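# Ease a can-topped crate down the rollers to the stop

## Task

Move the crate along the roller lane until it sits at rest touching the stop. It must never strike the stop or any arm at speed. The cans standing on its lid must stay where they are, and no gripper may hold a can, alone or together with another gripper. At the end every gripper opens and every arm moves away, and the crate has to stay in place with no robot support. Knocking anything off the work area or onto the floor is a failure.

## Robot and tools

The robot is a team of six identical i2rt Big YAM arms named arm1 to arm6. Each has six revolute joints, a two-finger gripper and a wrist camera. There is also a fixed room camera called cam_high. Foot positions in metres, with the facing direction in degrees counter-clockwise from +x: arm1 (-1.25, +0.67, +0.95) facing -81; arm2 (+0.13, +0.62, +0.77) facing -99; arm3 (+0.88, +0.70, +0.96) facing -88; arm4 (+1.61, -0.66, +0.83) facing +103; arm5 (+0.60, -0.63, +0.94) facing +82; arm6 (-0.52, -0.70, +0.80) facing +93. So arm1-arm3 stand on the +y side looking toward -y, and arm4-arm6 stand on the -y side looking toward +y. The hand reaches roughly 1.0 m from the joint1 axis.

Frame: one world frame shared by all arms, origin on the floor, +z up. The hand point lies midway between the fingertips. Its z axis runs along the fingers, and its y axis is the direction the fingers open and close.

execute_actions takes "actions", a list with exactly one action or none. An action is an object keyed by arm name. Each arm gets a "joints" object. In it, any of joint1_rad ... joint6_rad (radians) and gripper_m (metres) are absolute joint targets, not offsets. Each arm has its own object, and you may name any subset of joints. Ranges, with the tolerance for counting a joint as arrived:
- joint1_rad: -2.879 to 2.879 (±0.045). Turns the arm about its foot; positive is counter-clockwise seen from above; 0 points the arm along its foot's facing.
- joint2_rad: 0 to 3.141 (±0.14). Shoulder. 0 has the upper arm lying back roughly level; increasing lifts it up, then forward.
- joint3_rad: 0 to 3.019 (±0.09). Elbow. 0 is fully folded; larger opens it.
- joint4_rad: -1.692 to 1.57 (±0.055). Wrist pitch; positive tips the fingers up.
- joint5_rad: -1.57 to 1.57 (±0.03). Sideways wrist swing; positive goes to the arm's right.
- joint6_rad: -2.094 to 2.094 (±0.035). Hand roll; positive is clockwise seen from behind the hand.
- gripper_m: 0 to 0.093 (±0.003). The gap between the fingertips. Each pad can squeeze with about 50-62 N, and some grippers manage less.

All named motions begin at once and may finish at different moments. The joints move at different speeds, so the hand can sweep a wide arc between postures. An arm or joint left out of an action can still be driving toward an earlier target. Any unknown key or out-of-range number rejects the entire call, and then nothing moves. "cameras" is a list of camera names (arm1_cam_wrist ... arm6_cam_wrist, cam_high, or "all"). If you omit it, pass null or pass ["all"], you get every camera; [] gives none. Images are 504x504 and are taken when the call ends, and the "pictures" line gives their order. An empty actions list only reports the state and images.

wait {seconds: 0-10} commands nothing and lets the scene run, then reports like an empty call. zoom_image {camera, region:[x0,y0,x1,y1]} enlarges part of that camera's newest full image; pixels count from the top-left, and the region can be at most 504x504. finished_scene {scene} closes the current scene for good, using its number, and reports success. Replying without any tool call ends everything.

Reading results: joint_positions gives the current angles. Joint torques, one per arm joint, are offset, scaled per unit and noisy, so treat them only as rough load hints. joint_status words: "off_target" means the joint stopped short and may still be pushing. "contact_stop" or "time_out" means it gave up its target and holds where it stopped. A timed-out joint may instead keep pushing toward a nearby target and resume if the path clears; send it its reported position to relieve it. "joint command not followed" (often with a "cause:" line) means the self- and arm-to-arm collision check blocked that arm, and the named joints show "not_followed". The gripper part of that action still runs, and the blocked targets may be retried on later actions. on_its_own lists what the robot does without your command, and "held at" is the target being held, not the joint's position. Once a stop is reported, the rest of that reply's motion, wait and finish calls are skipped.

Hazards: the arms do not halt when they touch something and will keep shoving hard. A hard squeeze between two arms ends the run, and a strong hit may too. The collision check can react late and ignores fingers, gripper housings and wrist cameras. Nothing reports arm-to-arm contact, so check the images. Sustained pushing or holding a load heats the motors. A MOTOR HOT line appears from 85 °C, and at 100 °C an OVER-TEMPERATURE FAULT drops that arm until it cools; its joints then read "limit_stop_at_motor_heat", and you resend the targets. Loaded joints sag. A target very near the current angle may produce no motion. The scene keeps running while you compose a reply, and the arms hold their last command during that time. Occasionally a loose object gets nudged by an outside disturbance. Let the crate roll gently, never slam it into the stop, never grip or bump the cans, keep everything on the work area, and finish with the grippers open and the arms withdrawn.

Each tool is called after "Call:" as name(argument=value, ...) on one line, values as JSON.

## Session

Call:
execute_actions(actions=[])

Scene clock: 0.00 s.
Joint torques (N m, as the arm reports them, + toward a larger angle): no reading
arm1.joint_positions: joint1_rad=+0.179 joint2_rad=+0.605 joint3_rad=+1.445 joint4_rad=-1.225 joint5_rad=+0.049 joint6_rad=+0.328 gripper_m=+0.094
arm1.joint_status: not commanded
arm1.hand: x=-1.1796 y=+0.4496 z=+1.5468 quat_wxyz=(-0.492, -0.593, -0.580, +0.263) (m; scene frame)
arm2.joint_positions: joint1_rad=-0.239 joint2_rad=+0.493 joint3_rad=+1.364 joint4_rad=-1.167 joint5_rad=-0.224 joint6_rad=+0.199 gripper_m=+0.094
arm2.joint_status: not commanded
arm2.hand: x=+0.1004 y=+0.4238 z=+1.3573 quat_wxyz=(-0.439, -0.673, -0.435, +0.406) (m; scene frame)
arm3.joint_positions: joint1_rad=+0.030 joint2_rad=+0.589 joint3_rad=+1.411 joint4_rad=-1.264 joint5_rad=+0.281 joint6_rad=-0.286 gripper_m=+0.095
arm3.joint_status: not commanded
arm3.hand: x=+0.8549 y=+0.4726 z=+1.5311 quat_wxyz=(-0.239, -0.538, -0.645, +0.488) (m; scene frame)
arm4.joint_positions: joint1_rad=-0.438 joint2_rad=+0.595 joint3_rad=+1.312 joint4_rad=-1.464 joint5_rad=-0.161 joint6_rad=-0.075 gripper_m=+0.094
arm4.joint_status: not commanded
arm4.hand: x=+1.6263 y=-0.4420 z=+1.3186 quat_wxyz=(-0.275, +0.626, -0.665, -0.299) (m; scene frame)
arm5.joint_positions: joint1_rad=+0.313 joint2_rad=+0.581 joint3_rad=+1.378 joint4_rad=-1.148 joint5_rad=-0.093 joint6_rad=-0.089 gripper_m=+0.094
arm5.joint_status: not commanded
arm5.hand: x=+0.5363 y=-0.3981 z=+1.5249 quat_wxyz=(-0.359, +0.668, -0.476, -0.445) (m; scene frame)
arm6.joint_positions: joint1_rad=-0.295 joint2_rad=+0.606 joint3_rad=+1.342 joint4_rad=-1.404 joint5_rad=-0.275 joint6_rad=+0.155 gripper_m=+0.095
arm6.joint_status: not commanded
arm6.hand: x=-0.5054 y=-0.4708 z=+1.3130 quat_wxyz=(-0.228, +0.541, -0.712, -0.384) (m; scene frame)
pictures: arm1_cam_wrist, arm2_cam_wrist, arm3_cam_wrist, arm4_cam_wrist, arm5_cam_wrist, arm6_cam_wrist, cam_high
Images, in order (width x height): arm1_cam_wrist 504x504, arm2_cam_wrist 504x504, arm3_cam_wrist 504x504, arm4_cam_wrist 504x504, arm5_cam_wrist 504x504, arm6_cam_wrist 504x504, cam_high 504x504.

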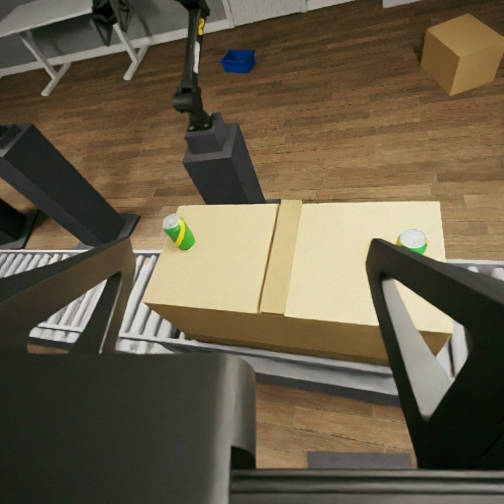

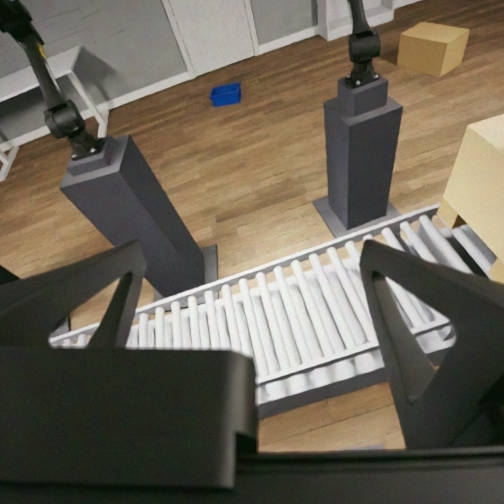

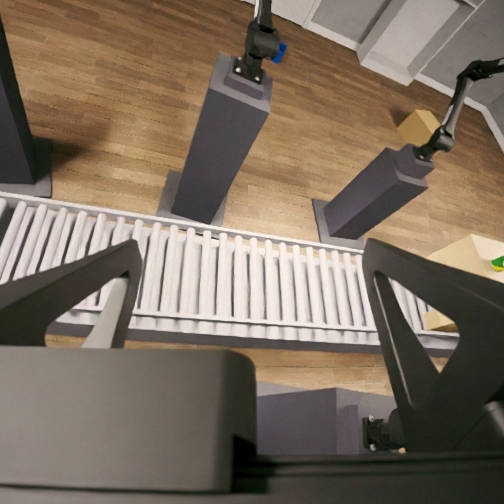

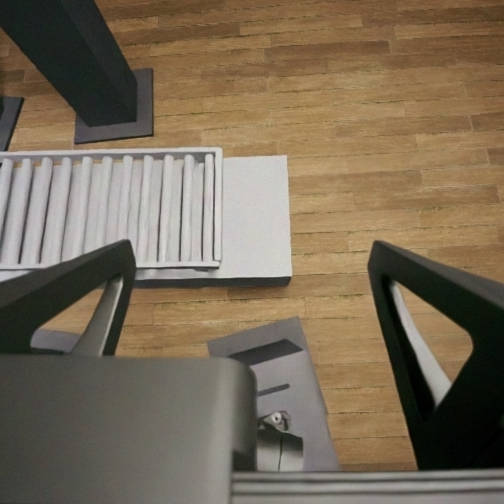

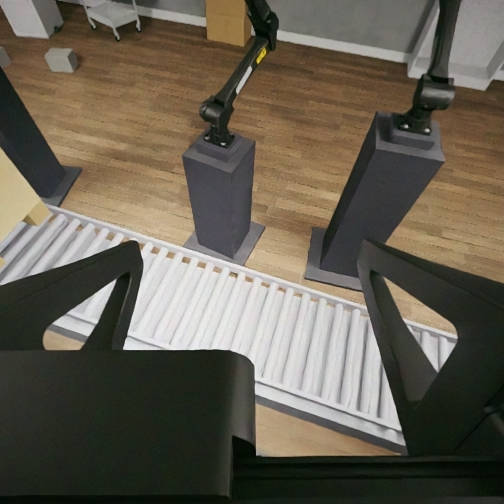

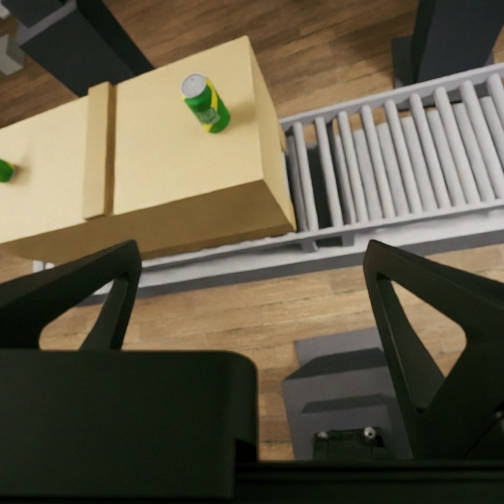

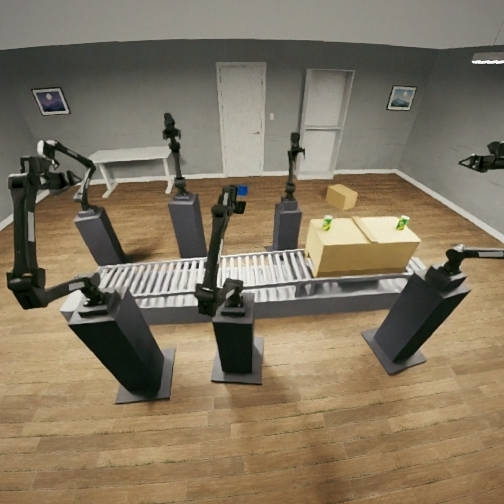

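Call:
execute_actions(actions=[{"arm1":{"joints":{"joint1_rad":0.2,"joint2_rad":1.7,"joint3_rad":1.7,"joint4_rad":-1.4,"joint5_rad":0,"joint6_rad":0.35}},"arm6":{"joints":{"joint1_rad":-0.35,"joint2_rad":2.0,"joint3_rad":1.7,"joint4_rad":-1.0,"joint5_rad":0,"joint6_rad":0,"gripper_m":0}},"arm2":{"joints":{"joint1_rad":0.1,"joint2_rad":1.8,"joint3_rad":1.3,"joint4_rad":-0.8,"joint5_rad":0,"joint6_rad":0,"gripper_m":0}},"arm5":{"joints":{"joint1_rad":0.1,"joint2_rad":2.2,"joint3_rad":1.5,"joint4_rad":-0.6,"joint5_rad":0,"joint6_rad":0,"gripper_m":0}},"arm4":{"joints":{"joint1_rad":0.3,"joint2_rad":2.3,"joint3_rad":1.9,"joint4_rad":-0.6,"joint5_rad":0,"joint6_rad":0,"gripper_m":0}}}])

Scene clock: 5.07 s.
Joint torques (N m, as the arm reports them, + toward a larger angle): arm1=[  1.78 -22.96  11.76  -0.19   0.     0.15] | arm2=[  0.49 -15.15   7.39   0.87   0.13  -0.12] | arm3=[-1.41  2.75  8.07  2.74  0.05 -0.02] | arm4=[ -1.64 -29.11  11.4    2.27   0.    -0.04] | arm5=[ -1.44 -14.22   9.19   0.84   0.03   0.27] | arm6=[ -0.87 -17.03  10.29   1.03  -0.03  -0.18]
arm1.joint_positions: joint1_rad=+0.187 joint2_rad=+1.731 joint3_rad=+1.678 joint4_rad=-1.386 joint5_rad=+0.004 joint6_rad=+0.336 gripper_m=+0.094
arm1.joint_status: all done
arm1.hand: x=-1.0599 y=+0.1414 z=+1.1817 quat_wxyz=(-0.057, -0.702, -0.709, +0.031) (m; scene frame)
arm2.joint_positions: joint1_rad=+0.099 joint2_rad=+1.806 joint3_rad=+1.290 joint4_rad=-0.808 joint5_rad=-0.004 joint6_rad=+0.009 gripper_m=+0.000
arm2.joint_status: all done
arm2.hand: x=+0.0989 y=+0.0545 z=+0.8209 quat_wxyz=(-0.080, -0.726, -0.677, +0.093) (m; scene frame)
arm3.joint_positions: joint1_rad=+0.030 joint2_rad=+0.589 joint3_rad=+1.411 joint4_rad=-1.264 joint5_rad=+0.281 joint6_rad=-0.286 gripper_m=+0.095
arm3.joint_status: not commanded
arm3.hand: x=+0.8549 y=+0.4726 z=+1.5311 quat_wxyz=(-0.239, -0.538, -0.645, +0.488) (m; scene frame)
arm4.joint_positions: joint1_rad=+0.306 joint2_rad=+2.330 joint3_rad=+1.881 joint4_rad=-0.622 joint5_rad=+0.000 joint6_rad=-0.008 gripper_m=+0.001
arm4.joint_status: all done
arm4.hand: x=+1.2023 y=+0.0257 z=+0.8112 quat_wxyz=(-0.123, +0.845, -0.475, -0.215) (m; scene frame)
arm5.joint_positions: joint1_rad=+0.105 joint2_rad=+2.209 joint3_rad=+1.483 joint4_rad=-0.613 joint5_rad=-0.002 joint6_rad=-0.012 gripper_m=+0.000
arm5.joint_status: all done
arm5.hand: x=+0.6188 y=+0.0103 z=+0.8414 quat_wxyz=(-0.084, +0.695, -0.710, -0.078) (m; scene frame)
arm6.joint_positions: joint1_rad=-0.344 joint2_rad=+2.021 joint3_rad=+1.670 joint4_rad=-1.005 joint5_rad=-0.003 joint6_rad=+0.011 gripper_m=+0.001
arm6.joint_status: all done
arm6.hand: x=-0.3300 y=-0.0682 z=+0.8674 quat_wxyz=(-0.077, +0.589, -0.802, -0.066) (m; scene frame)
pictures: arm1_cam_wrist, arm2_cam_wrist, arm3_cam_wrist, arm4_cam_wrist, arm5_cam_wrist, arm6_cam_wrist, cam_high
Images, in order (width x height): arm1_cam_wrist 504x504, arm2_cam_wrist 504x504, arm3_cam_wrist 504x504, arm4_cam_wrist 504x504, arm5_cam_wrist 504x504, arm6_cam_wrist 504x504, cam_high 504x504.

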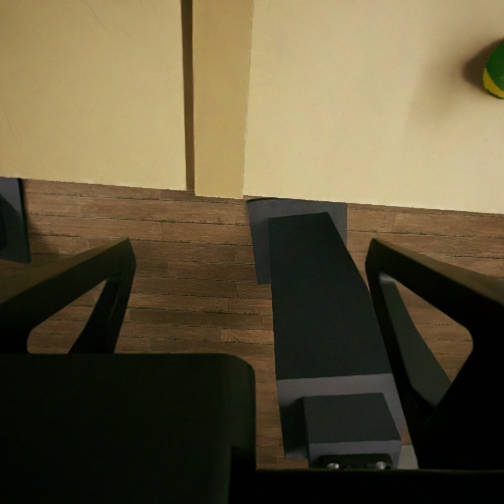

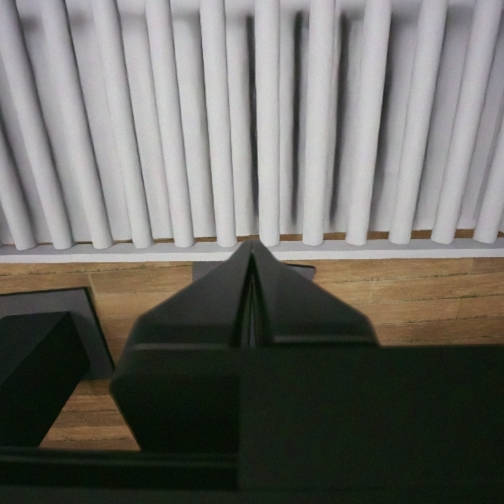

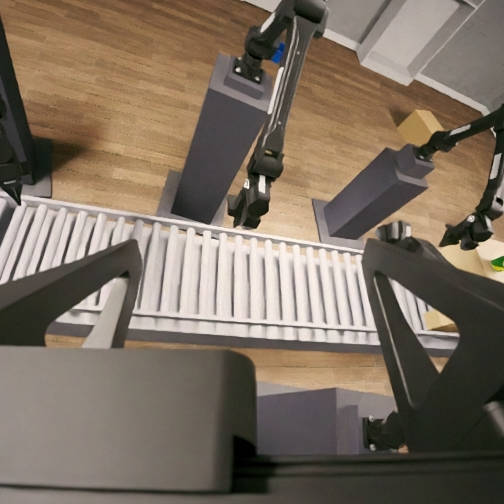

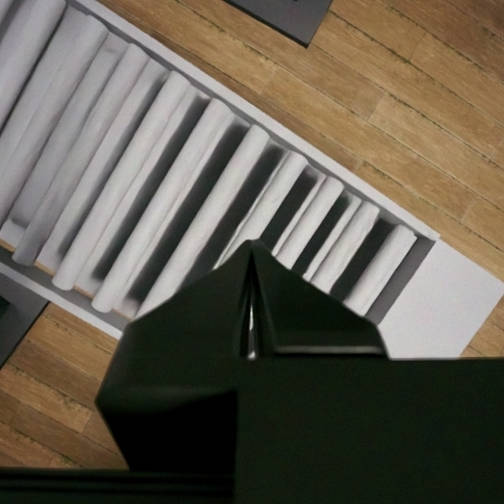

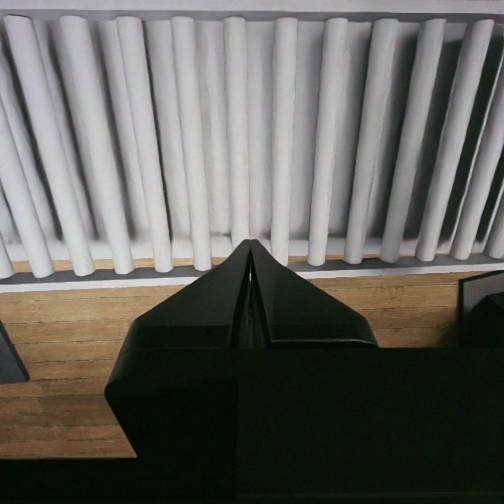

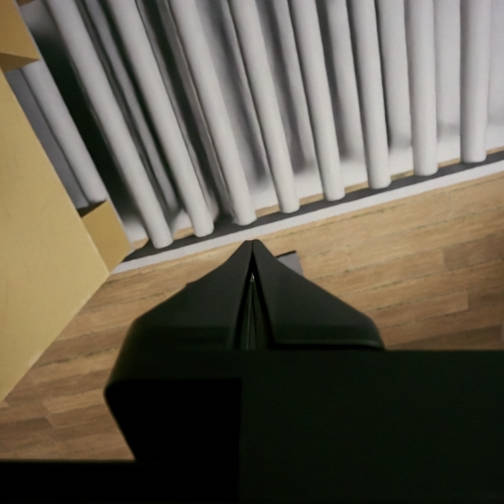

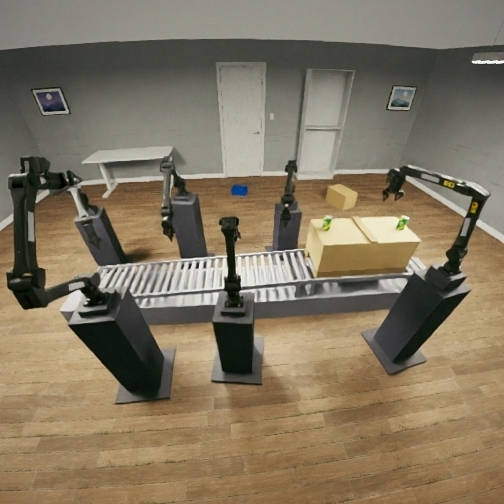

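Call:
execute_actions(actions=[{"arm1":{"joints":{"joint1_rad":0.23,"joint2_rad":2.15,"joint3_rad":1.52,"joint4_rad":-0.9,"joint6_rad":0.39}},"arm6":{"joints":{"joint1_rad":-0.2,"joint2_rad":2.2,"joint3_rad":1.45,"joint4_rad":-0.65}},"arm2":{"joints":{"joint1_rad":-0.3,"joint2_rad":2.2,"joint3_rad":1.45,"joint4_rad":-0.65}},"arm4":{"joints":{"joint2_rad":1.2,"joint3_rad":1.0}},"arm5":{"joints":{"joint2_rad":1.2,"joint3_rad":1.0}}}], cameras=["arm1_cam_wrist","arm6_cam_wrist","cam_high"])

Call:
zoom_image(camera="cam_high", region=[220,160,480,330])

Scene clock: 9.40 s.
Joint torques (N m, as the arm reports them, + toward a larger angle): arm1=[  1.67 -24.13   8.25   0.78   0.25   0.14] | arm2=[  0.18 -20.28   6.35   0.24  -0.03  -0.09] | arm3=[-1.3   2.8   8.07  2.75  0.05 -0.02] | arm4=[ -2.39 -10.26   9.89   2.26   0.02   0.  ] | arm5=[-1.16 -5.25 10.66  1.28  0.03  0.27] | arm6=[ -0.13 -16.48   7.84   1.27  -0.13  -0.17]
arm1.joint_positions: joint1_rad=+0.219 joint2_rad=+2.152 joint3_rad=+1.513 joint4_rad=-0.917 joint5_rad=-0.002 joint6_rad=+0.377 gripper_m=+0.094
arm1.joint_status: all done
arm1.hand: x=-1.0305 y=+0.1170 z=+0.8878 quat_wxyz=(-0.006, -0.707, -0.707, +0.003) (m; scene frame)
arm2.joint_positions: joint1_rad=-0.294 joint2_rad=+2.232 joint3_rad=+1.436 joint4_rad=-0.651 joint5_rad=+0.001 joint6_rad=+0.007 gripper_m=+0.000
arm2.joint_status: all done
arm2.hand: x=-0.1351 y=+0.0792 z=+0.6389 quat_wxyz=(-0.027, -0.849, -0.525, +0.058) (m; scene frame)
arm3.joint_positions: joint1_rad=+0.030 joint2_rad=+0.589 joint3_rad=+1.411 joint4_rad=-1.264 joint5_rad=+0.281 joint6_rad=-0.286 gripper_m=+0.095
arm3.joint_status: not commanded
arm3.hand: x=+0.8549 y=+0.4726 z=+1.5311 quat_wxyz=(-0.239, -0.538, -0.645, +0.488) (m; scene frame)
arm4.joint_positions: joint1_rad=+0.306 joint2_rad=+1.210 joint3_rad=+1.011 joint4_rad=-0.616 joint5_rad=+0.000 joint6_rad=-0.008 gripper_m=+0.001
arm4.joint_status: all done
arm4.hand: x=+1.3559 y=-0.2310 z=+1.0886 quat_wxyz=(-0.184, +0.810, -0.455, -0.321) (m; scene frame)
arm5.joint_positions: joint1_rad=+0.105 joint2_rad=+1.198 joint3_rad=+1.004 joint4_rad=-0.609 joint5_rad=-0.002 joint6_rad=-0.012 gripper_m=+0.000
arm5.joint_status: all done
arm5.hand: x=+0.6117 y=-0.1401 z=+1.1978 quat_wxyz=(-0.271, +0.650, -0.662, -0.257) (m; scene frame)
arm6.joint_positions: joint1_rad=-0.201 joint2_rad=+2.212 joint3_rad=+1.424 joint4_rad=-0.663 joint5_rad=+0.000 joint6_rad=+0.009 gripper_m=+0.001
arm6.joint_status: all done
arm6.hand: x=-0.4324 y=-0.1065 z=+0.6767 quat_wxyz=(-0.037, +0.648, -0.760, -0.040) (m; scene frame)
pictures: arm1_cam_wrist, arm6_cam_wrist, cam_high
Images, in order (width x height): arm1_cam_wrist 504x504, arm6_cam_wrist 504x504, cam_high 504x504.

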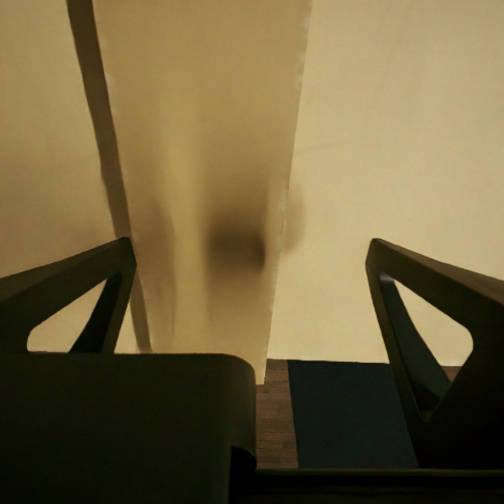

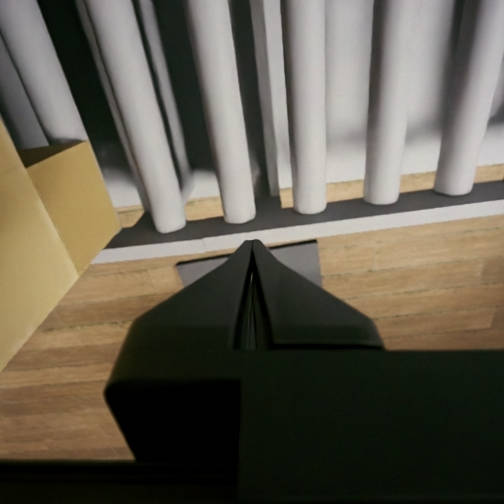

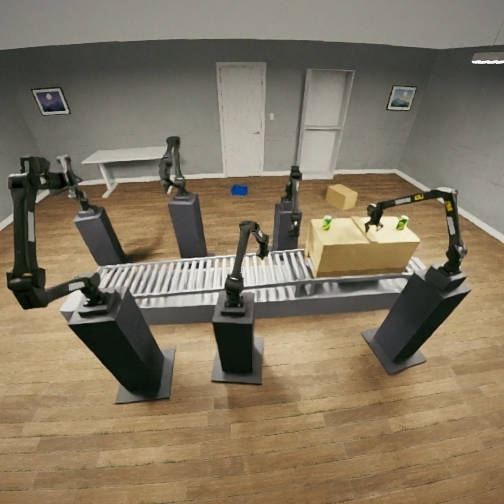

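Region (220, 160, 480, 330) of cam_high's 504x504 image, scaled by 1.938, with more detail than that image has; it fills the top 330 rows of this view, and the rest is white.

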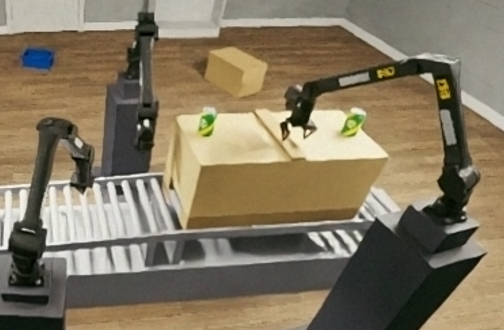

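Call:
execute_actions(actions=[{"arm1":{"joints":{"joint1_rad":0.268,"joint6_rad":0.43}},"arm6":{"joints":{"joint2_rad":1.0,"joint3_rad":1.0,"gripper_m":0.093}}}], cameras=[])

Call:
execute_actions(actions=[{"arm1":{"joints":{"joint2_rad":2.2,"joint4_rad":-0.86}},"arm2":{"joints":{"joint1_rad":-0.72,"joint2_rad":2.33,"joint3_rad":1.9,"joint4_rad":-0.6}}}], cameras=["arm1_cam_wrist","arm2_cam_wrist","cam_high"])

Scene clock: 12.50 s.
Joint torques (N m, as the arm reports them, + toward a larger angle): arm1=[  0.93 -24.51   8.39   0.88   0.25   0.16] | arm2=[ -0.02 -20.32   6.36   0.24  -0.03  -0.09] | arm3=[-1.33  2.63  8.07  2.72  0.04 -0.02] | arm4=[ -1.54 -10.44   9.86   2.26  -0.02  -0.03] | arm5=[-1.72 -4.87 10.55  1.29  0.06  0.31] | arm6=[-0.35 -3.46  9.45  2.27 -0.12 -0.16]
arm1.joint_positions: joint1_rad=+0.267 joint2_rad=+2.152 joint3_rad=+1.513 joint4_rad=-0.917 joint5_rad=-0.002 joint6_rad=+0.416 gripper_m=+0.094
arm1.joint_status: all done
arm1.hand: x=-1.0041 y=+0.1282 z=+0.8878 quat_wxyz=(-0.006, -0.704, -0.710, +0.002) (m; scene frame)
arm2.joint_positions: joint1_rad=-0.294 joint2_rad=+2.232 joint3_rad=+1.436 joint4_rad=-0.651 joint5_rad=+0.001 joint6_rad=+0.007 gripper_m=+0.000
arm2.joint_status: not commanded
arm2.hand: x=-0.1351 y=+0.0792 z=+0.6389 quat_wxyz=(-0.027, -0.849, -0.525, +0.058) (m; scene frame)
arm3.joint_positions: joint1_rad=+0.030 joint2_rad=+0.589 joint3_rad=+1.411 joint4_rad=-1.264 joint5_rad=+0.281 joint6_rad=-0.286 gripper_m=+0.095
arm3.joint_status: not commanded
arm3.hand: x=+0.8549 y=+0.4726 z=+1.5311 quat_wxyz=(-0.239, -0.538, -0.645, +0.488) (m; scene frame)
arm4.joint_positions: joint1_rad=+0.306 joint2_rad=+1.210 joint3_rad=+1.011 joint4_rad=-0.616 joint5_rad=+0.000 joint6_rad=-0.008 gripper_m=+0.001
arm4.joint_status: not commanded
arm4.hand: x=+1.3559 y=-0.2310 z=+1.0886 quat_wxyz=(-0.184, +0.810, -0.455, -0.321) (m; scene frame)
arm5.joint_positions: joint1_rad=+0.105 joint2_rad=+1.198 joint3_rad=+1.004 joint4_rad=-0.609 joint5_rad=-0.002 joint6_rad=-0.012 gripper_m=+0.000
arm5.joint_status: not commanded
arm5.hand: x=+0.6117 y=-0.1401 z=+1.1978 quat_wxyz=(-0.271, +0.650, -0.662, -0.257) (m; scene frame)
arm6.joint_positions: joint1_rad=-0.201 joint2_rad=+0.993 joint3_rad=+0.998 joint4_rad=-0.658 joint5_rad=+0.000 joint6_rad=+0.009 gripper_m=+0.093
arm6.joint_status: all done
arm6.hand: x=-0.4487 y=-0.2531 z=+1.1373 quat_wxyz=(-0.327, +0.581, -0.686, -0.292) (m; scene frame)
pictures: none
No camera images: the call's "cameras" was empty. Leave "cameras" out to get every camera's image.

Scene clock: 14.47 s.
Joint torques (N m, as the arm reports them, + toward a larger angle): arm1=[  0.87 -23.75   8.13   0.97   0.25   0.15] | arm2=[  0.39 -22.09   9.69   1.13  -0.02  -0.09] | arm3=[-1.34  2.66  8.06  2.72  0.04 -0.02] | arm4=[ -1.77 -10.68   9.91   2.25  -0.01  -0.03] | arm5=[-1.21 -5.2  10.52  1.44  0.07  0.23] | arm6=[-0.42 -3.57  9.48  2.29 -0.12 -0.17]
arm1.joint_positions: joint1_rad=+0.267 joint2_rad=+2.192 joint3_rad=+1.513 joint4_rad=-0.878 joint5_rad=-0.002 joint6_rad=+0.416 gripper_m=+0.094
arm1.joint_status: all done
arm1.hand: x=-1.0036 y=+0.1270 z=+0.8651 quat_wxyz=(-0.005, -0.704, -0.710, +0.002) (m; scene frame)
arm2.joint_positions: joint1_rad=-0.719 joint2_rad=+2.340 joint3_rad=+1.862 joint4_rad=-0.605 joint5_rad=+0.001 joint6_rad=+0.007 gripper_m=+0.000
arm2.joint_status: all done
arm2.hand: x=-0.4751 y=+0.1215 z=+0.7358 quat_wxyz=(-0.078, -0.913, -0.325, +0.233) (m; scene frame)
arm3.joint_positions: joint1_rad=+0.030 joint2_rad=+0.589 joint3_rad=+1.411 joint4_rad=-1.264 joint5_rad=+0.281 joint6_rad=-0.286 gripper_m=+0.095
arm3.joint_status: not commanded
arm3.hand: x=+0.8549 y=+0.4726 z=+1.5311 quat_wxyz=(-0.239, -0.538, -0.645, +0.488) (m; scene frame)
arm4.joint_positions: joint1_rad=+0.306 joint2_rad=+1.210 joint3_rad=+1.011 joint4_rad=-0.616 joint5_rad=+0.000 joint6_rad=-0.008 gripper_m=+0.001
arm4.joint_status: not commanded
arm4.hand: x=+1.3559 y=-0.2310 z=+1.0886 quat_wxyz=(-0.184, +0.810, -0.455, -0.321) (m; scene frame)
arm5.joint_positions: joint1_rad=+0.105 joint2_rad=+1.198 joint3_rad=+1.004 joint4_rad=-0.609 joint5_rad=-0.002 joint6_rad=-0.012 gripper_m=+0.000
arm5.joint_status: not commanded
arm5.hand: x=+0.6117 y=-0.1401 z=+1.1978 quat_wxyz=(-0.271, +0.650, -0.662, -0.257) (m; scene frame)
arm6.joint_positions: joint1_rad=-0.201 joint2_rad=+0.993 joint3_rad=+0.998 joint4_rad=-0.658 joint5_rad=+0.000 joint6_rad=+0.009 gripper_m=+0.093
arm6.joint_status: not commanded
arm6.hand: x=-0.4487 y=-0.2531 z=+1.1373 quat_wxyz=(-0.327, +0.581, -0.686, -0.292) (m; scene frame)
pictures: arm1_cam_wrist, arm2_cam_wrist, cam_high
Images, in order (width x height): arm1_cam_wrist 504x504, arm2_cam_wrist 504x504, cam_high 504x504.

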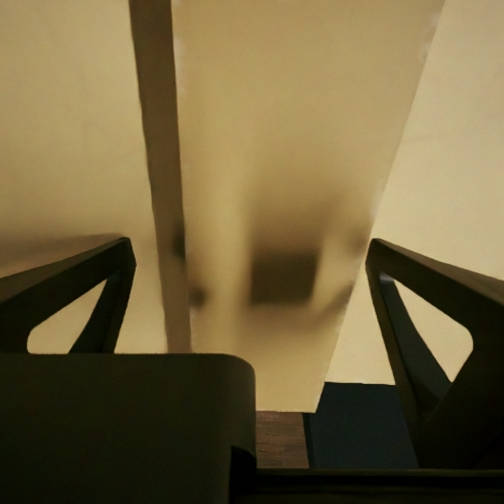

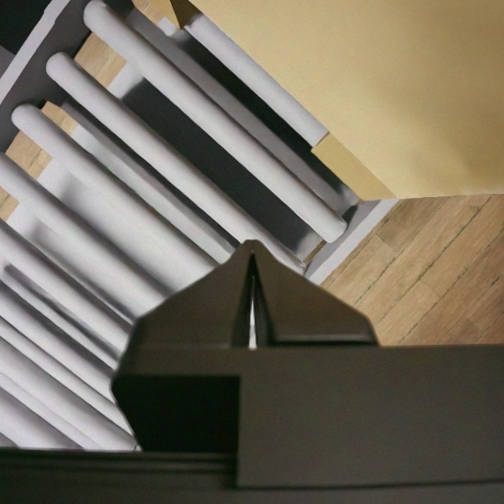

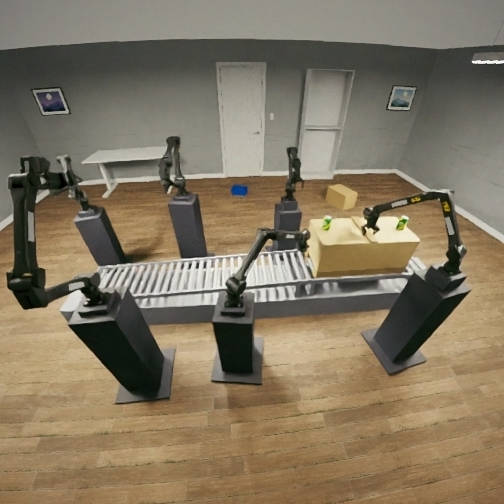

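Call:
execute_actions(actions=[{"arm1":{"joints":{"joint1_rad":0.245,"joint2_rad":2.24,"joint4_rad":-0.83}},"arm2":{"joints":{"joint6_rad":-2.0}}}], cameras=["arm1_cam_wrist"])

Call:
execute_actions(actions=[{"arm1":{"joints":{"joint1_rad":0.33,"joint2_rad":2.29,"joint3_rad":1.62,"joint4_rad":-0.88,"joint6_rad":0.49}}}], cameras=["arm1_cam_wrist","arm2_cam_wrist","cam_high"])

Scene clock: 18.30 s.
Joint torques (N m, as the arm reports them, + toward a larger angle): arm1=[ -0.52 -21.63   8.14   0.9    0.21   0.13] | arm2=[  0.29 -22.11   9.71   1.    -0.09  -0.07] | arm3=[-1.35  2.66  8.07  2.71  0.04 -0.02] | arm4=[ -1.67 -10.83   9.82   2.27   0.    -0.01] | arm5=[-1.66 -5.28 10.77  1.56  0.    0.23] | arm6=[-0.39 -3.53  9.45  2.31 -0.13 -0.17]
arm1.joint_positions: joint1_rad=+0.263 joint2_rad=+2.206 joint3_rad=+1.513 joint4_rad=-0.846 joint5_rad=-0.001 joint6_rad=+0.418 gripper_m=+0.094
arm1.joint_status: all done
arm1.hand: x=-1.0044 y=+0.1216 z=+0.8571 quat_wxyz=(-0.013, -0.706, -0.708, +0.006) (m; scene frame)
arm2.joint_positions: joint1_rad=-0.719 joint2_rad=+2.340 joint3_rad=+1.862 joint4_rad=-0.605 joint5_rad=+0.001 joint6_rad=-1.990 gripper_m=+0.000
arm2.joint_status: all done
arm2.hand: x=-0.4751 y=+0.1215 z=+0.7358 quat_wxyz=(+0.154, -0.221, -0.944, +0.192) (m; scene frame)
arm3.joint_positions: joint1_rad=+0.030 joint2_rad=+0.589 joint3_rad=+1.411 joint4_rad=-1.264 joint5_rad=+0.281 joint6_rad=-0.286 gripper_m=+0.095
arm3.joint_status: not commanded
arm3.hand: x=+0.8549 y=+0.4726 z=+1.5311 quat_wxyz=(-0.239, -0.538, -0.645, +0.488) (m; scene frame)
arm4.joint_positions: joint1_rad=+0.306 joint2_rad=+1.210 joint3_rad=+1.011 joint4_rad=-0.616 joint5_rad=+0.000 joint6_rad=-0.008 gripper_m=+0.001
arm4.joint_status: not commanded
arm4.hand: x=+1.3559 y=-0.2310 z=+1.0886 quat_wxyz=(-0.184, +0.810, -0.455, -0.321) (m; scene frame)
arm5.joint_positions: joint1_rad=+0.105 joint2_rad=+1.198 joint3_rad=+1.004 joint4_rad=-0.609 joint5_rad=-0.002 joint6_rad=-0.012 gripper_m=+0.000
arm5.joint_status: not commanded
arm5.hand: x=+0.6117 y=-0.1401 z=+1.1978 quat_wxyz=(-0.271, +0.650, -0.662, -0.257) (m; scene frame)
arm6.joint_positions: joint1_rad=-0.201 joint2_rad=+0.993 joint3_rad=+0.998 joint4_rad=-0.658 joint5_rad=+0.000 joint6_rad=+0.009 gripper_m=+0.093
arm6.joint_status: not commanded
arm6.hand: x=-0.4487 y=-0.2531 z=+1.1373 quat_wxyz=(-0.327, +0.581, -0.686, -0.292) (m; scene frame)
pictures: arm1_cam_wrist
Images, in order (width x height): arm1_cam_wrist 504x504.

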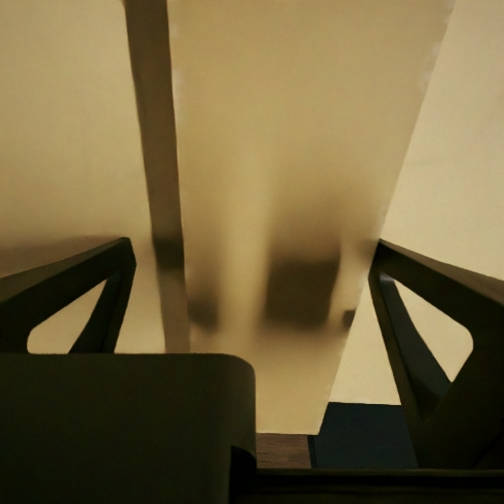

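Scene clock: 19.63 s.
Joint torques (N m, as the arm reports them, + toward a larger angle): arm1=[  1.25 -21.26  10.4    0.34  -0.05   0.1 ] | arm2=[  0.3  -22.12   9.72   1.    -0.08  -0.07] | arm3=[-1.32  2.64  8.05  2.74  0.04 -0.02] | arm4=[ -2.1  -10.08   9.87   2.23   0.01  -0.01] | arm5=[-1.51 -5.12 10.66  1.46  0.    0.24] | arm6=[-0.29 -3.44  9.49  2.31 -0.12 -0.18]
arm1.joint_positions: joint1_rad=+0.323 joint2_rad=+2.243 joint3_rad=+1.589 joint4_rad=-0.883 joint5_rad=+0.005 joint6_rad=+0.481 gripper_m=+0.094
arm1.joint_status: all done
arm1.hand: x=-0.9638 y=+0.1199 z=+0.8577 quat_wxyz=(-0.013, -0.707, -0.707, +0.008) (m; scene frame)
arm2.joint_positions: joint1_rad=-0.719 joint2_rad=+2.340 joint3_rad=+1.862 joint4_rad=-0.605 joint5_rad=+0.001 joint6_rad=-1.991 gripper_m=+0.000
arm2.joint_status: not commanded
arm2.hand: x=-0.4751 y=+0.1215 z=+0.7358 quat_wxyz=(+0.154, -0.221, -0.944, +0.192) (m; scene frame)
arm3.joint_positions: joint1_rad=+0.030 joint2_rad=+0.589 joint3_rad=+1.411 joint4_rad=-1.264 joint5_rad=+0.281 joint6_rad=-0.286 gripper_m=+0.095
arm3.joint_status: not commanded
arm3.hand: x=+0.8549 y=+0.4726 z=+1.5311 quat_wxyz=(-0.239, -0.538, -0.645, +0.488) (m; scene frame)
arm4.joint_positions: joint1_rad=+0.306 joint2_rad=+1.210 joint3_rad=+1.011 joint4_rad=-0.616 joint5_rad=+0.000 joint6_rad=-0.008 gripper_m=+0.001
arm4.joint_status: not commanded
arm4.hand: x=+1.3559 y=-0.2310 z=+1.0886 quat_wxyz=(-0.184, +0.810, -0.455, -0.321) (m; scene frame)
arm5.joint_positions: joint1_rad=+0.105 joint2_rad=+1.198 joint3_rad=+1.004 joint4_rad=-0.609 joint5_rad=-0.002 joint6_rad=-0.012 gripper_m=+0.000
arm5.joint_status: not commanded
arm5.hand: x=+0.6117 y=-0.1401 z=+1.1978 quat_wxyz=(-0.271, +0.650, -0.662, -0.257) (m; scene frame)
arm6.joint_positions: joint1_rad=-0.201 joint2_rad=+0.993 joint3_rad=+0.998 joint4_rad=-0.658 joint5_rad=+0.000 joint6_rad=+0.009 gripper_m=+0.093
arm6.joint_status: not commanded
arm6.hand: x=-0.4487 y=-0.2531 z=+1.1373 quat_wxyz=(-0.327, +0.581, -0.686, -0.292) (m; scene frame)
pictures: arm1_cam_wrist, arm2_cam_wrist, cam_high
Images, in order (width x height): arm1_cam_wrist 504x504, arm2_cam_wrist 504x504, cam_high 504x504.

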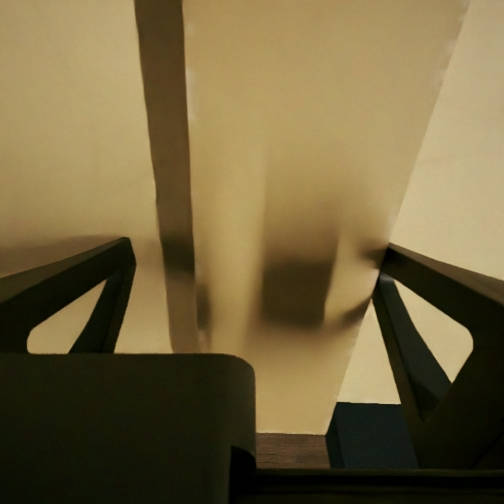

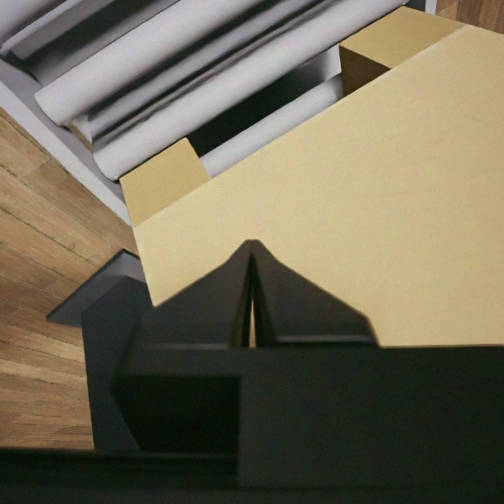

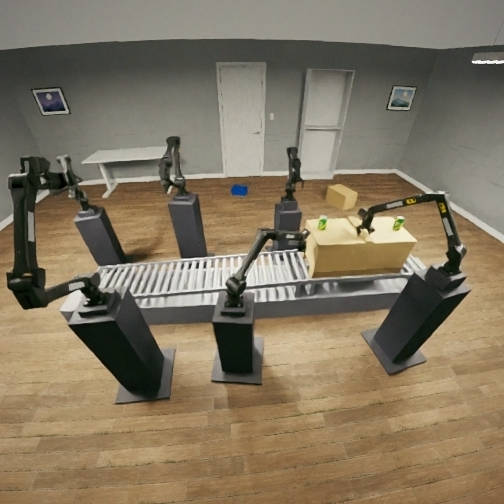

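Call:
execute_actions(actions=[{"arm6":{"joints":{"joint1_rad":0.632,"joint2_rad":2.1,"joint3_rad":2.24,"joint4_rad":-1.48,"joint6_rad":0.684}},"arm2":{"joints":{"joint2_rad":1.3,"joint3_rad":1.4,"joint4_rad":-1.4,"joint1_rad":-0.3,"joint6_rad":-0.45,"gripper_m":0.093}},"arm5":{"joints":{"gripper_m":0.093}}}], cameras=[])

Call:
execute_actions(actions=[{"arm6":{"joints":{"joint2_rad":2.3}}}], cameras=["arm6_cam_wrist","cam_high"])

Scene clock: 24.30 s.
Joint torques (N m, as the arm reports them, + toward a larger angle): arm1=[  1.36 -21.29  10.37   0.36  -0.07   0.1 ] | arm2=[ 0.91 -7.45  7.51  0.18  0.    0.07] | arm3=[-1.34  2.65  8.07  2.76  0.04 -0.02] | arm4=[ -1.82 -10.34   9.74   2.13  -0.03  -0.03] | arm5=[-1.42 -5.61 10.6   1.39  0.02  0.24] | arm6=[  0.12 -18.5   12.15   0.13  -0.07   0.01]
arm1.joint_positions: joint1_rad=+0.323 joint2_rad=+2.243 joint3_rad=+1.589 joint4_rad=-0.883 joint5_rad=+0.005 joint6_rad=+0.481 gripper_m=+0.094
arm1.joint_status: not commanded
arm1.hand: x=-0.9638 y=+0.1199 z=+0.8577 quat_wxyz=(-0.013, -0.707, -0.707, +0.008) (m; scene frame)
arm2.joint_positions: joint1_rad=-0.307 joint2_rad=+1.291 joint3_rad=+1.404 joint4_rad=-1.393 joint5_rad=+0.000 joint6_rad=-0.460 gripper_m=+0.093
arm2.joint_status: all done
arm2.hand: x=-0.0571 y=+0.2354 z=+1.0885 quat_wxyz=(-0.040, -0.702, -0.697, +0.142) (m; scene frame)
arm3.joint_positions: joint1_rad=+0.030 joint2_rad=+0.589 joint3_rad=+1.411 joint4_rad=-1.264 joint5_rad=+0.281 joint6_rad=-0.286 gripper_m=+0.095
arm3.joint_status: not commanded
arm3.hand: x=+0.8549 y=+0.4726 z=+1.5311 quat_wxyz=(-0.239, -0.538, -0.645, +0.488) (m; scene frame)
arm4.joint_positions: joint1_rad=+0.306 joint2_rad=+1.210 joint3_rad=+1.011 joint4_rad=-0.616 joint5_rad=+0.000 joint6_rad=-0.008 gripper_m=+0.001
arm4.joint_status: not commanded
arm4.hand: x=+1.3559 y=-0.2310 z=+1.0886 quat_wxyz=(-0.184, +0.810, -0.455, -0.321) (m; scene frame)
arm5.joint_positions: joint1_rad=+0.105 joint2_rad=+1.198 joint3_rad=+1.004 joint4_rad=-0.609 joint5_rad=-0.002 joint6_rad=-0.011 gripper_m=+0.093
arm5.joint_status: all done
arm5.hand: x=+0.6117 y=-0.1401 z=+1.1978 quat_wxyz=(-0.271, +0.649, -0.662, -0.257) (m; scene frame)
arm6.joint_positions: joint1_rad=+0.629 joint2_rad=+2.117 joint3_rad=+2.195 joint4_rad=-1.468 joint5_rad=+0.000 joint6_rad=+0.674 gripper_m=+0.093
arm6.joint_status: all done
arm6.hand: x=-0.9589 y=-0.1528 z=+1.0132 quat_wxyz=(-0.002, +0.706, -0.702, -0.092) (m; scene frame)
pictures: none
No camera images: the call's "cameras" was empty. Leave "cameras" out to get every camera's image.

Scene clock: 25.60 s.
Joint torques (N m, as the arm reports them, + toward a larger angle): arm1=[  1.32 -21.27  10.4    0.35  -0.05   0.1 ] | arm2=[ 0.93 -7.52  7.53  0.17  0.    0.09] | arm3=[-1.38  2.68  8.06  2.72  0.05 -0.02] | arm4=[-1.76 -9.91  9.88  2.28  0.    0.01] | arm5=[-1.29 -4.97 10.64  1.49  0.02  0.24] | arm6=[  0.18 -19.08   9.75   0.1   -0.01   0.01]
arm1.joint_positions: joint1_rad=+0.323 joint2_rad=+2.243 joint3_rad=+1.589 joint4_rad=-0.883 joint5_rad=+0.005 joint6_rad=+0.481 gripper_m=+0.094
arm1.joint_status: not commanded
arm1.hand: x=-0.9638 y=+0.1199 z=+0.8577 quat_wxyz=(-0.013, -0.707, -0.707, +0.008) (m; scene frame)
arm2.joint_positions: joint1_rad=-0.307 joint2_rad=+1.291 joint3_rad=+1.404 joint4_rad=-1.393 joint5_rad=+0.000 joint6_rad=-0.459 gripper_m=+0.093
arm2.joint_status: not commanded
arm2.hand: x=-0.0571 y=+0.2354 z=+1.0885 quat_wxyz=(-0.040, -0.702, -0.697, +0.142) (m; scene frame)
arm3.joint_positions: joint1_rad=+0.030 joint2_rad=+0.589 joint3_rad=+1.411 joint4_rad=-1.264 joint5_rad=+0.281 joint6_rad=-0.286 gripper_m=+0.095
arm3.joint_status: not commanded
arm3.hand: x=+0.8549 y=+0.4726 z=+1.5311 quat_wxyz=(-0.239, -0.538, -0.645, +0.488) (m; scene frame)
arm4.joint_positions: joint1_rad=+0.306 joint2_rad=+1.210 joint3_rad=+1.011 joint4_rad=-0.616 joint5_rad=+0.000 joint6_rad=-0.008 gripper_m=+0.001
arm4.joint_status: not commanded
arm4.hand: x=+1.3559 y=-0.2310 z=+1.0886 quat_wxyz=(-0.184, +0.810, -0.455, -0.321) (m; scene frame)
arm5.joint_positions: joint1_rad=+0.105 joint2_rad=+1.198 joint3_rad=+1.004 joint4_rad=-0.609 joint5_rad=-0.002 joint6_rad=-0.011 gripper_m=+0.093
arm5.joint_status: not commanded
arm5.hand: x=+0.6117 y=-0.1401 z=+1.1978 quat_wxyz=(-0.271, +0.649, -0.662, -0.257) (m; scene frame)
arm6.joint_positions: joint1_rad=+0.629 joint2_rad=+2.306 joint3_rad=+2.220 joint4_rad=-1.474 joint5_rad=-0.002 joint6_rad=+0.675 gripper_m=+0.093
arm6.joint_status: all done
arm6.hand: x=-0.9655 y=-0.1478 z=+0.8934 quat_wxyz=(+0.008, +0.709, -0.705, -0.007) (m; scene frame)
pictures: arm6_cam_wrist, cam_high
Images, in order (width x height): arm6_cam_wrist 504x504, cam_high 504x504.

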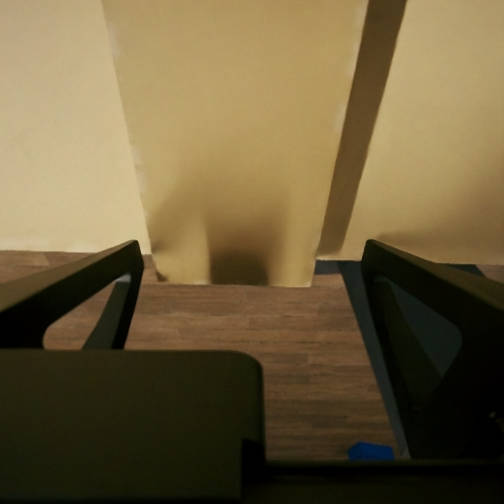

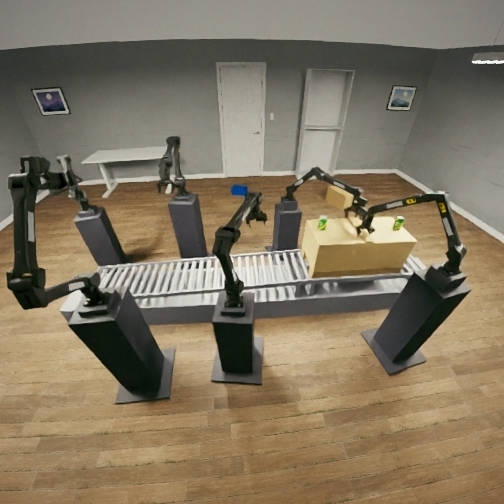

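Lid edge is at about y=-0.16, which is just enough room.

Call:
execute_actions(actions=[{"arm6":{"joints":{"joint2_rad":2.39,"joint4_rad":-1.38}},"arm1":{"joints":{"joint2_rad":1.2,"joint3_rad":1.3}}}], cameras=["arm6_cam_wrist"])

Call:
execute_actions(actions=[{"arm6":{"joints":{"joint1_rad":0.5,"joint6_rad":0.55,"gripper_m":0.08}}}], cameras=["arm6_cam_wrist","cam_high"])

Scene clock: 28.27 s.
Joint torques (N m, as the arm reports them, + toward a larger angle): arm1=[  0.58 -11.29  12.21   0.99   0.3   -0.04] | arm2=[ 0.93 -7.5   7.53  0.17  0.    0.09] | arm3=[-1.33  2.63  8.06  2.75  0.05 -0.02] | arm4=[ -2.14 -10.66   9.93   2.42  -0.02  -0.04] | arm5=[-1.44 -4.41 10.69  1.29  0.    0.21] | arm6=[ -0.26 -14.98   9.48   1.61  -0.16  -0.07]
arm1.joint_positions: joint1_rad=+0.333 joint2_rad=+1.189 joint3_rad=+1.283 joint4_rad=-0.873 joint5_rad=-0.004 joint6_rad=+0.490 gripper_m=+0.094
arm1.joint_status: all done
arm1.hand: x=-1.0133 y=+0.2313 z=+1.3223 quat_wxyz=(-0.368, -0.652, -0.654, +0.111) (m; scene frame)
arm2.joint_positions: joint1_rad=-0.307 joint2_rad=+1.291 joint3_rad=+1.404 joint4_rad=-1.393 joint5_rad=+0.000 joint6_rad=-0.459 gripper_m=+0.093
arm2.joint_status: not commanded
arm2.hand: x=-0.0571 y=+0.2354 z=+1.0885 quat_wxyz=(-0.040, -0.702, -0.697, +0.142) (m; scene frame)
arm3.joint_positions: joint1_rad=+0.030 joint2_rad=+0.589 joint3_rad=+1.411 joint4_rad=-1.264 joint5_rad=+0.281 joint6_rad=-0.286 gripper_m=+0.095
arm3.joint_status: not commanded
arm3.hand: x=+0.8549 y=+0.4726 z=+1.5311 quat_wxyz=(-0.239, -0.538, -0.645, +0.488) (m; scene frame)
arm4.joint_positions: joint1_rad=+0.306 joint2_rad=+1.210 joint3_rad=+1.011 joint4_rad=-0.616 joint5_rad=+0.000 joint6_rad=-0.008 gripper_m=+0.001
arm4.joint_status: not commanded
arm4.hand: x=+1.3559 y=-0.2310 z=+1.0886 quat_wxyz=(-0.184, +0.810, -0.455, -0.321) (m; scene frame)
arm5.joint_positions: joint1_rad=+0.105 joint2_rad=+1.198 joint3_rad=+1.004 joint4_rad=-0.609 joint5_rad=-0.002 joint6_rad=-0.011 gripper_m=+0.093
arm5.joint_status: not commanded
arm5.hand: x=+0.6117 y=-0.1401 z=+1.1978 quat_wxyz=(-0.271, +0.649, -0.662, -0.257) (m; scene frame)
arm6.joint_positions: joint1_rad=+0.634 joint2_rad=+2.325 joint3_rad=+2.224 joint4_rad=-1.404 joint5_rad=+0.002 joint6_rad=+0.683 gripper_m=+0.093
arm6.joint_status: all done
arm6.hand: x=-0.9794 y=-0.1365 z=+0.8826 quat_wxyz=(+0.004, +0.708, -0.706, -0.035) (m; scene frame)
pictures: arm6_cam_wrist
Images, in order (width x height): arm6_cam_wrist 504x504.

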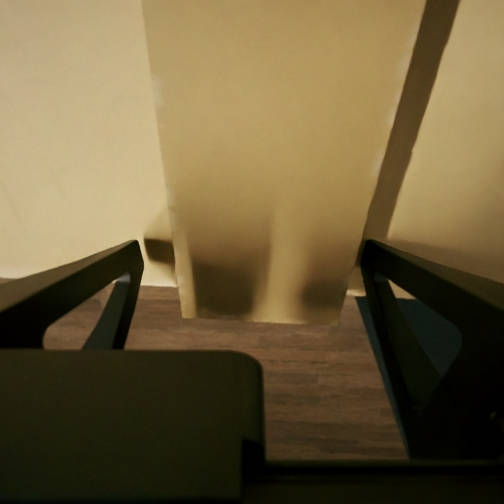

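Scene clock: 30.07 s.
Joint torques (N m, as the arm reports them, + toward a larger angle): arm1=[  0.62 -11.2   12.14   1.02   0.3   -0.04] | arm2=[ 0.93 -7.52  7.53  0.17  0.    0.09] | arm3=[-1.33  2.69  8.05  2.72  0.04 -0.02] | arm4=[ -2.17 -10.35   9.71   2.33   0.    -0.02] | arm5=[-1.41 -5.64 10.67  1.45  0.01  0.2 ] | arm6=[ -1.52 -14.82   9.29   1.49  -0.06  -0.29]
arm1.joint_positions: joint1_rad=+0.333 joint2_rad=+1.189 joint3_rad=+1.283 joint4_rad=-0.873 joint5_rad=-0.004 joint6_rad=+0.490 gripper_m=+0.094
arm1.joint_status: not commanded
arm1.hand: x=-1.0133 y=+0.2313 z=+1.3223 quat_wxyz=(-0.368, -0.652, -0.654, +0.111) (m; scene frame)
arm2.joint_positions: joint1_rad=-0.307 joint2_rad=+1.291 joint3_rad=+1.404 joint4_rad=-1.393 joint5_rad=+0.000 joint6_rad=-0.459 gripper_m=+0.093
arm2.joint_status: not commanded
arm2.hand: x=-0.0571 y=+0.2354 z=+1.0885 quat_wxyz=(-0.040, -0.702, -0.697, +0.142) (m; scene frame)
arm3.joint_positions: joint1_rad=+0.030 joint2_rad=+0.589 joint3_rad=+1.411 joint4_rad=-1.264 joint5_rad=+0.281 joint6_rad=-0.286 gripper_m=+0.095
arm3.joint_status: not commanded
arm3.hand: x=+0.8549 y=+0.4726 z=+1.5311 quat_wxyz=(-0.239, -0.538, -0.645, +0.488) (m; scene frame)
arm4.joint_positions: joint1_rad=+0.306 joint2_rad=+1.210 joint3_rad=+1.011 joint4_rad=-0.616 joint5_rad=+0.000 joint6_rad=-0.008 gripper_m=+0.001
arm4.joint_status: not commanded
arm4.hand: x=+1.3559 y=-0.2310 z=+1.0886 quat_wxyz=(-0.184, +0.810, -0.455, -0.321) (m; scene frame)
arm5.joint_positions: joint1_rad=+0.105 joint2_rad=+1.198 joint3_rad=+1.004 joint4_rad=-0.609 joint5_rad=-0.002 joint6_rad=-0.011 gripper_m=+0.093
arm5.joint_status: not commanded
arm5.hand: x=+0.6117 y=-0.1401 z=+1.1978 quat_wxyz=(-0.271, +0.649, -0.662, -0.257) (m; scene frame)
arm6.joint_positions: joint1_rad=+0.517 joint2_rad=+2.325 joint3_rad=+2.227 joint4_rad=-1.400 joint5_rad=-0.001 joint6_rad=+0.571 gripper_m=+0.080
arm6.joint_status: all done
arm6.hand: x=-0.9118 y=-0.0853 z=+0.8825 quat_wxyz=(+0.000, +0.706, -0.707, -0.038) (m; scene frame)
pictures: arm6_cam_wrist, cam_high
Images, in order (width x height): arm6_cam_wrist 504x504, cam_high 504x504.

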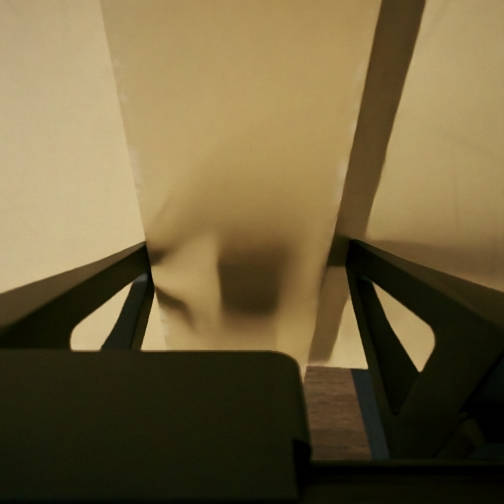

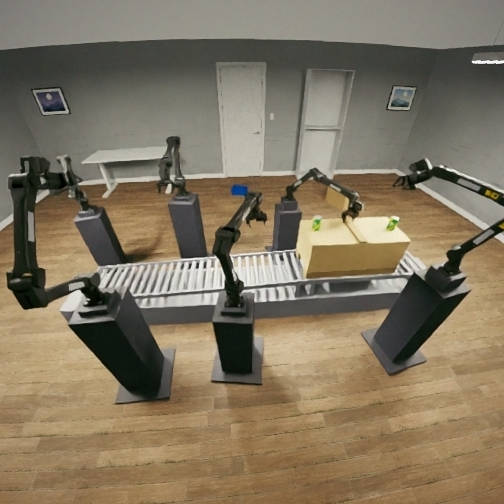

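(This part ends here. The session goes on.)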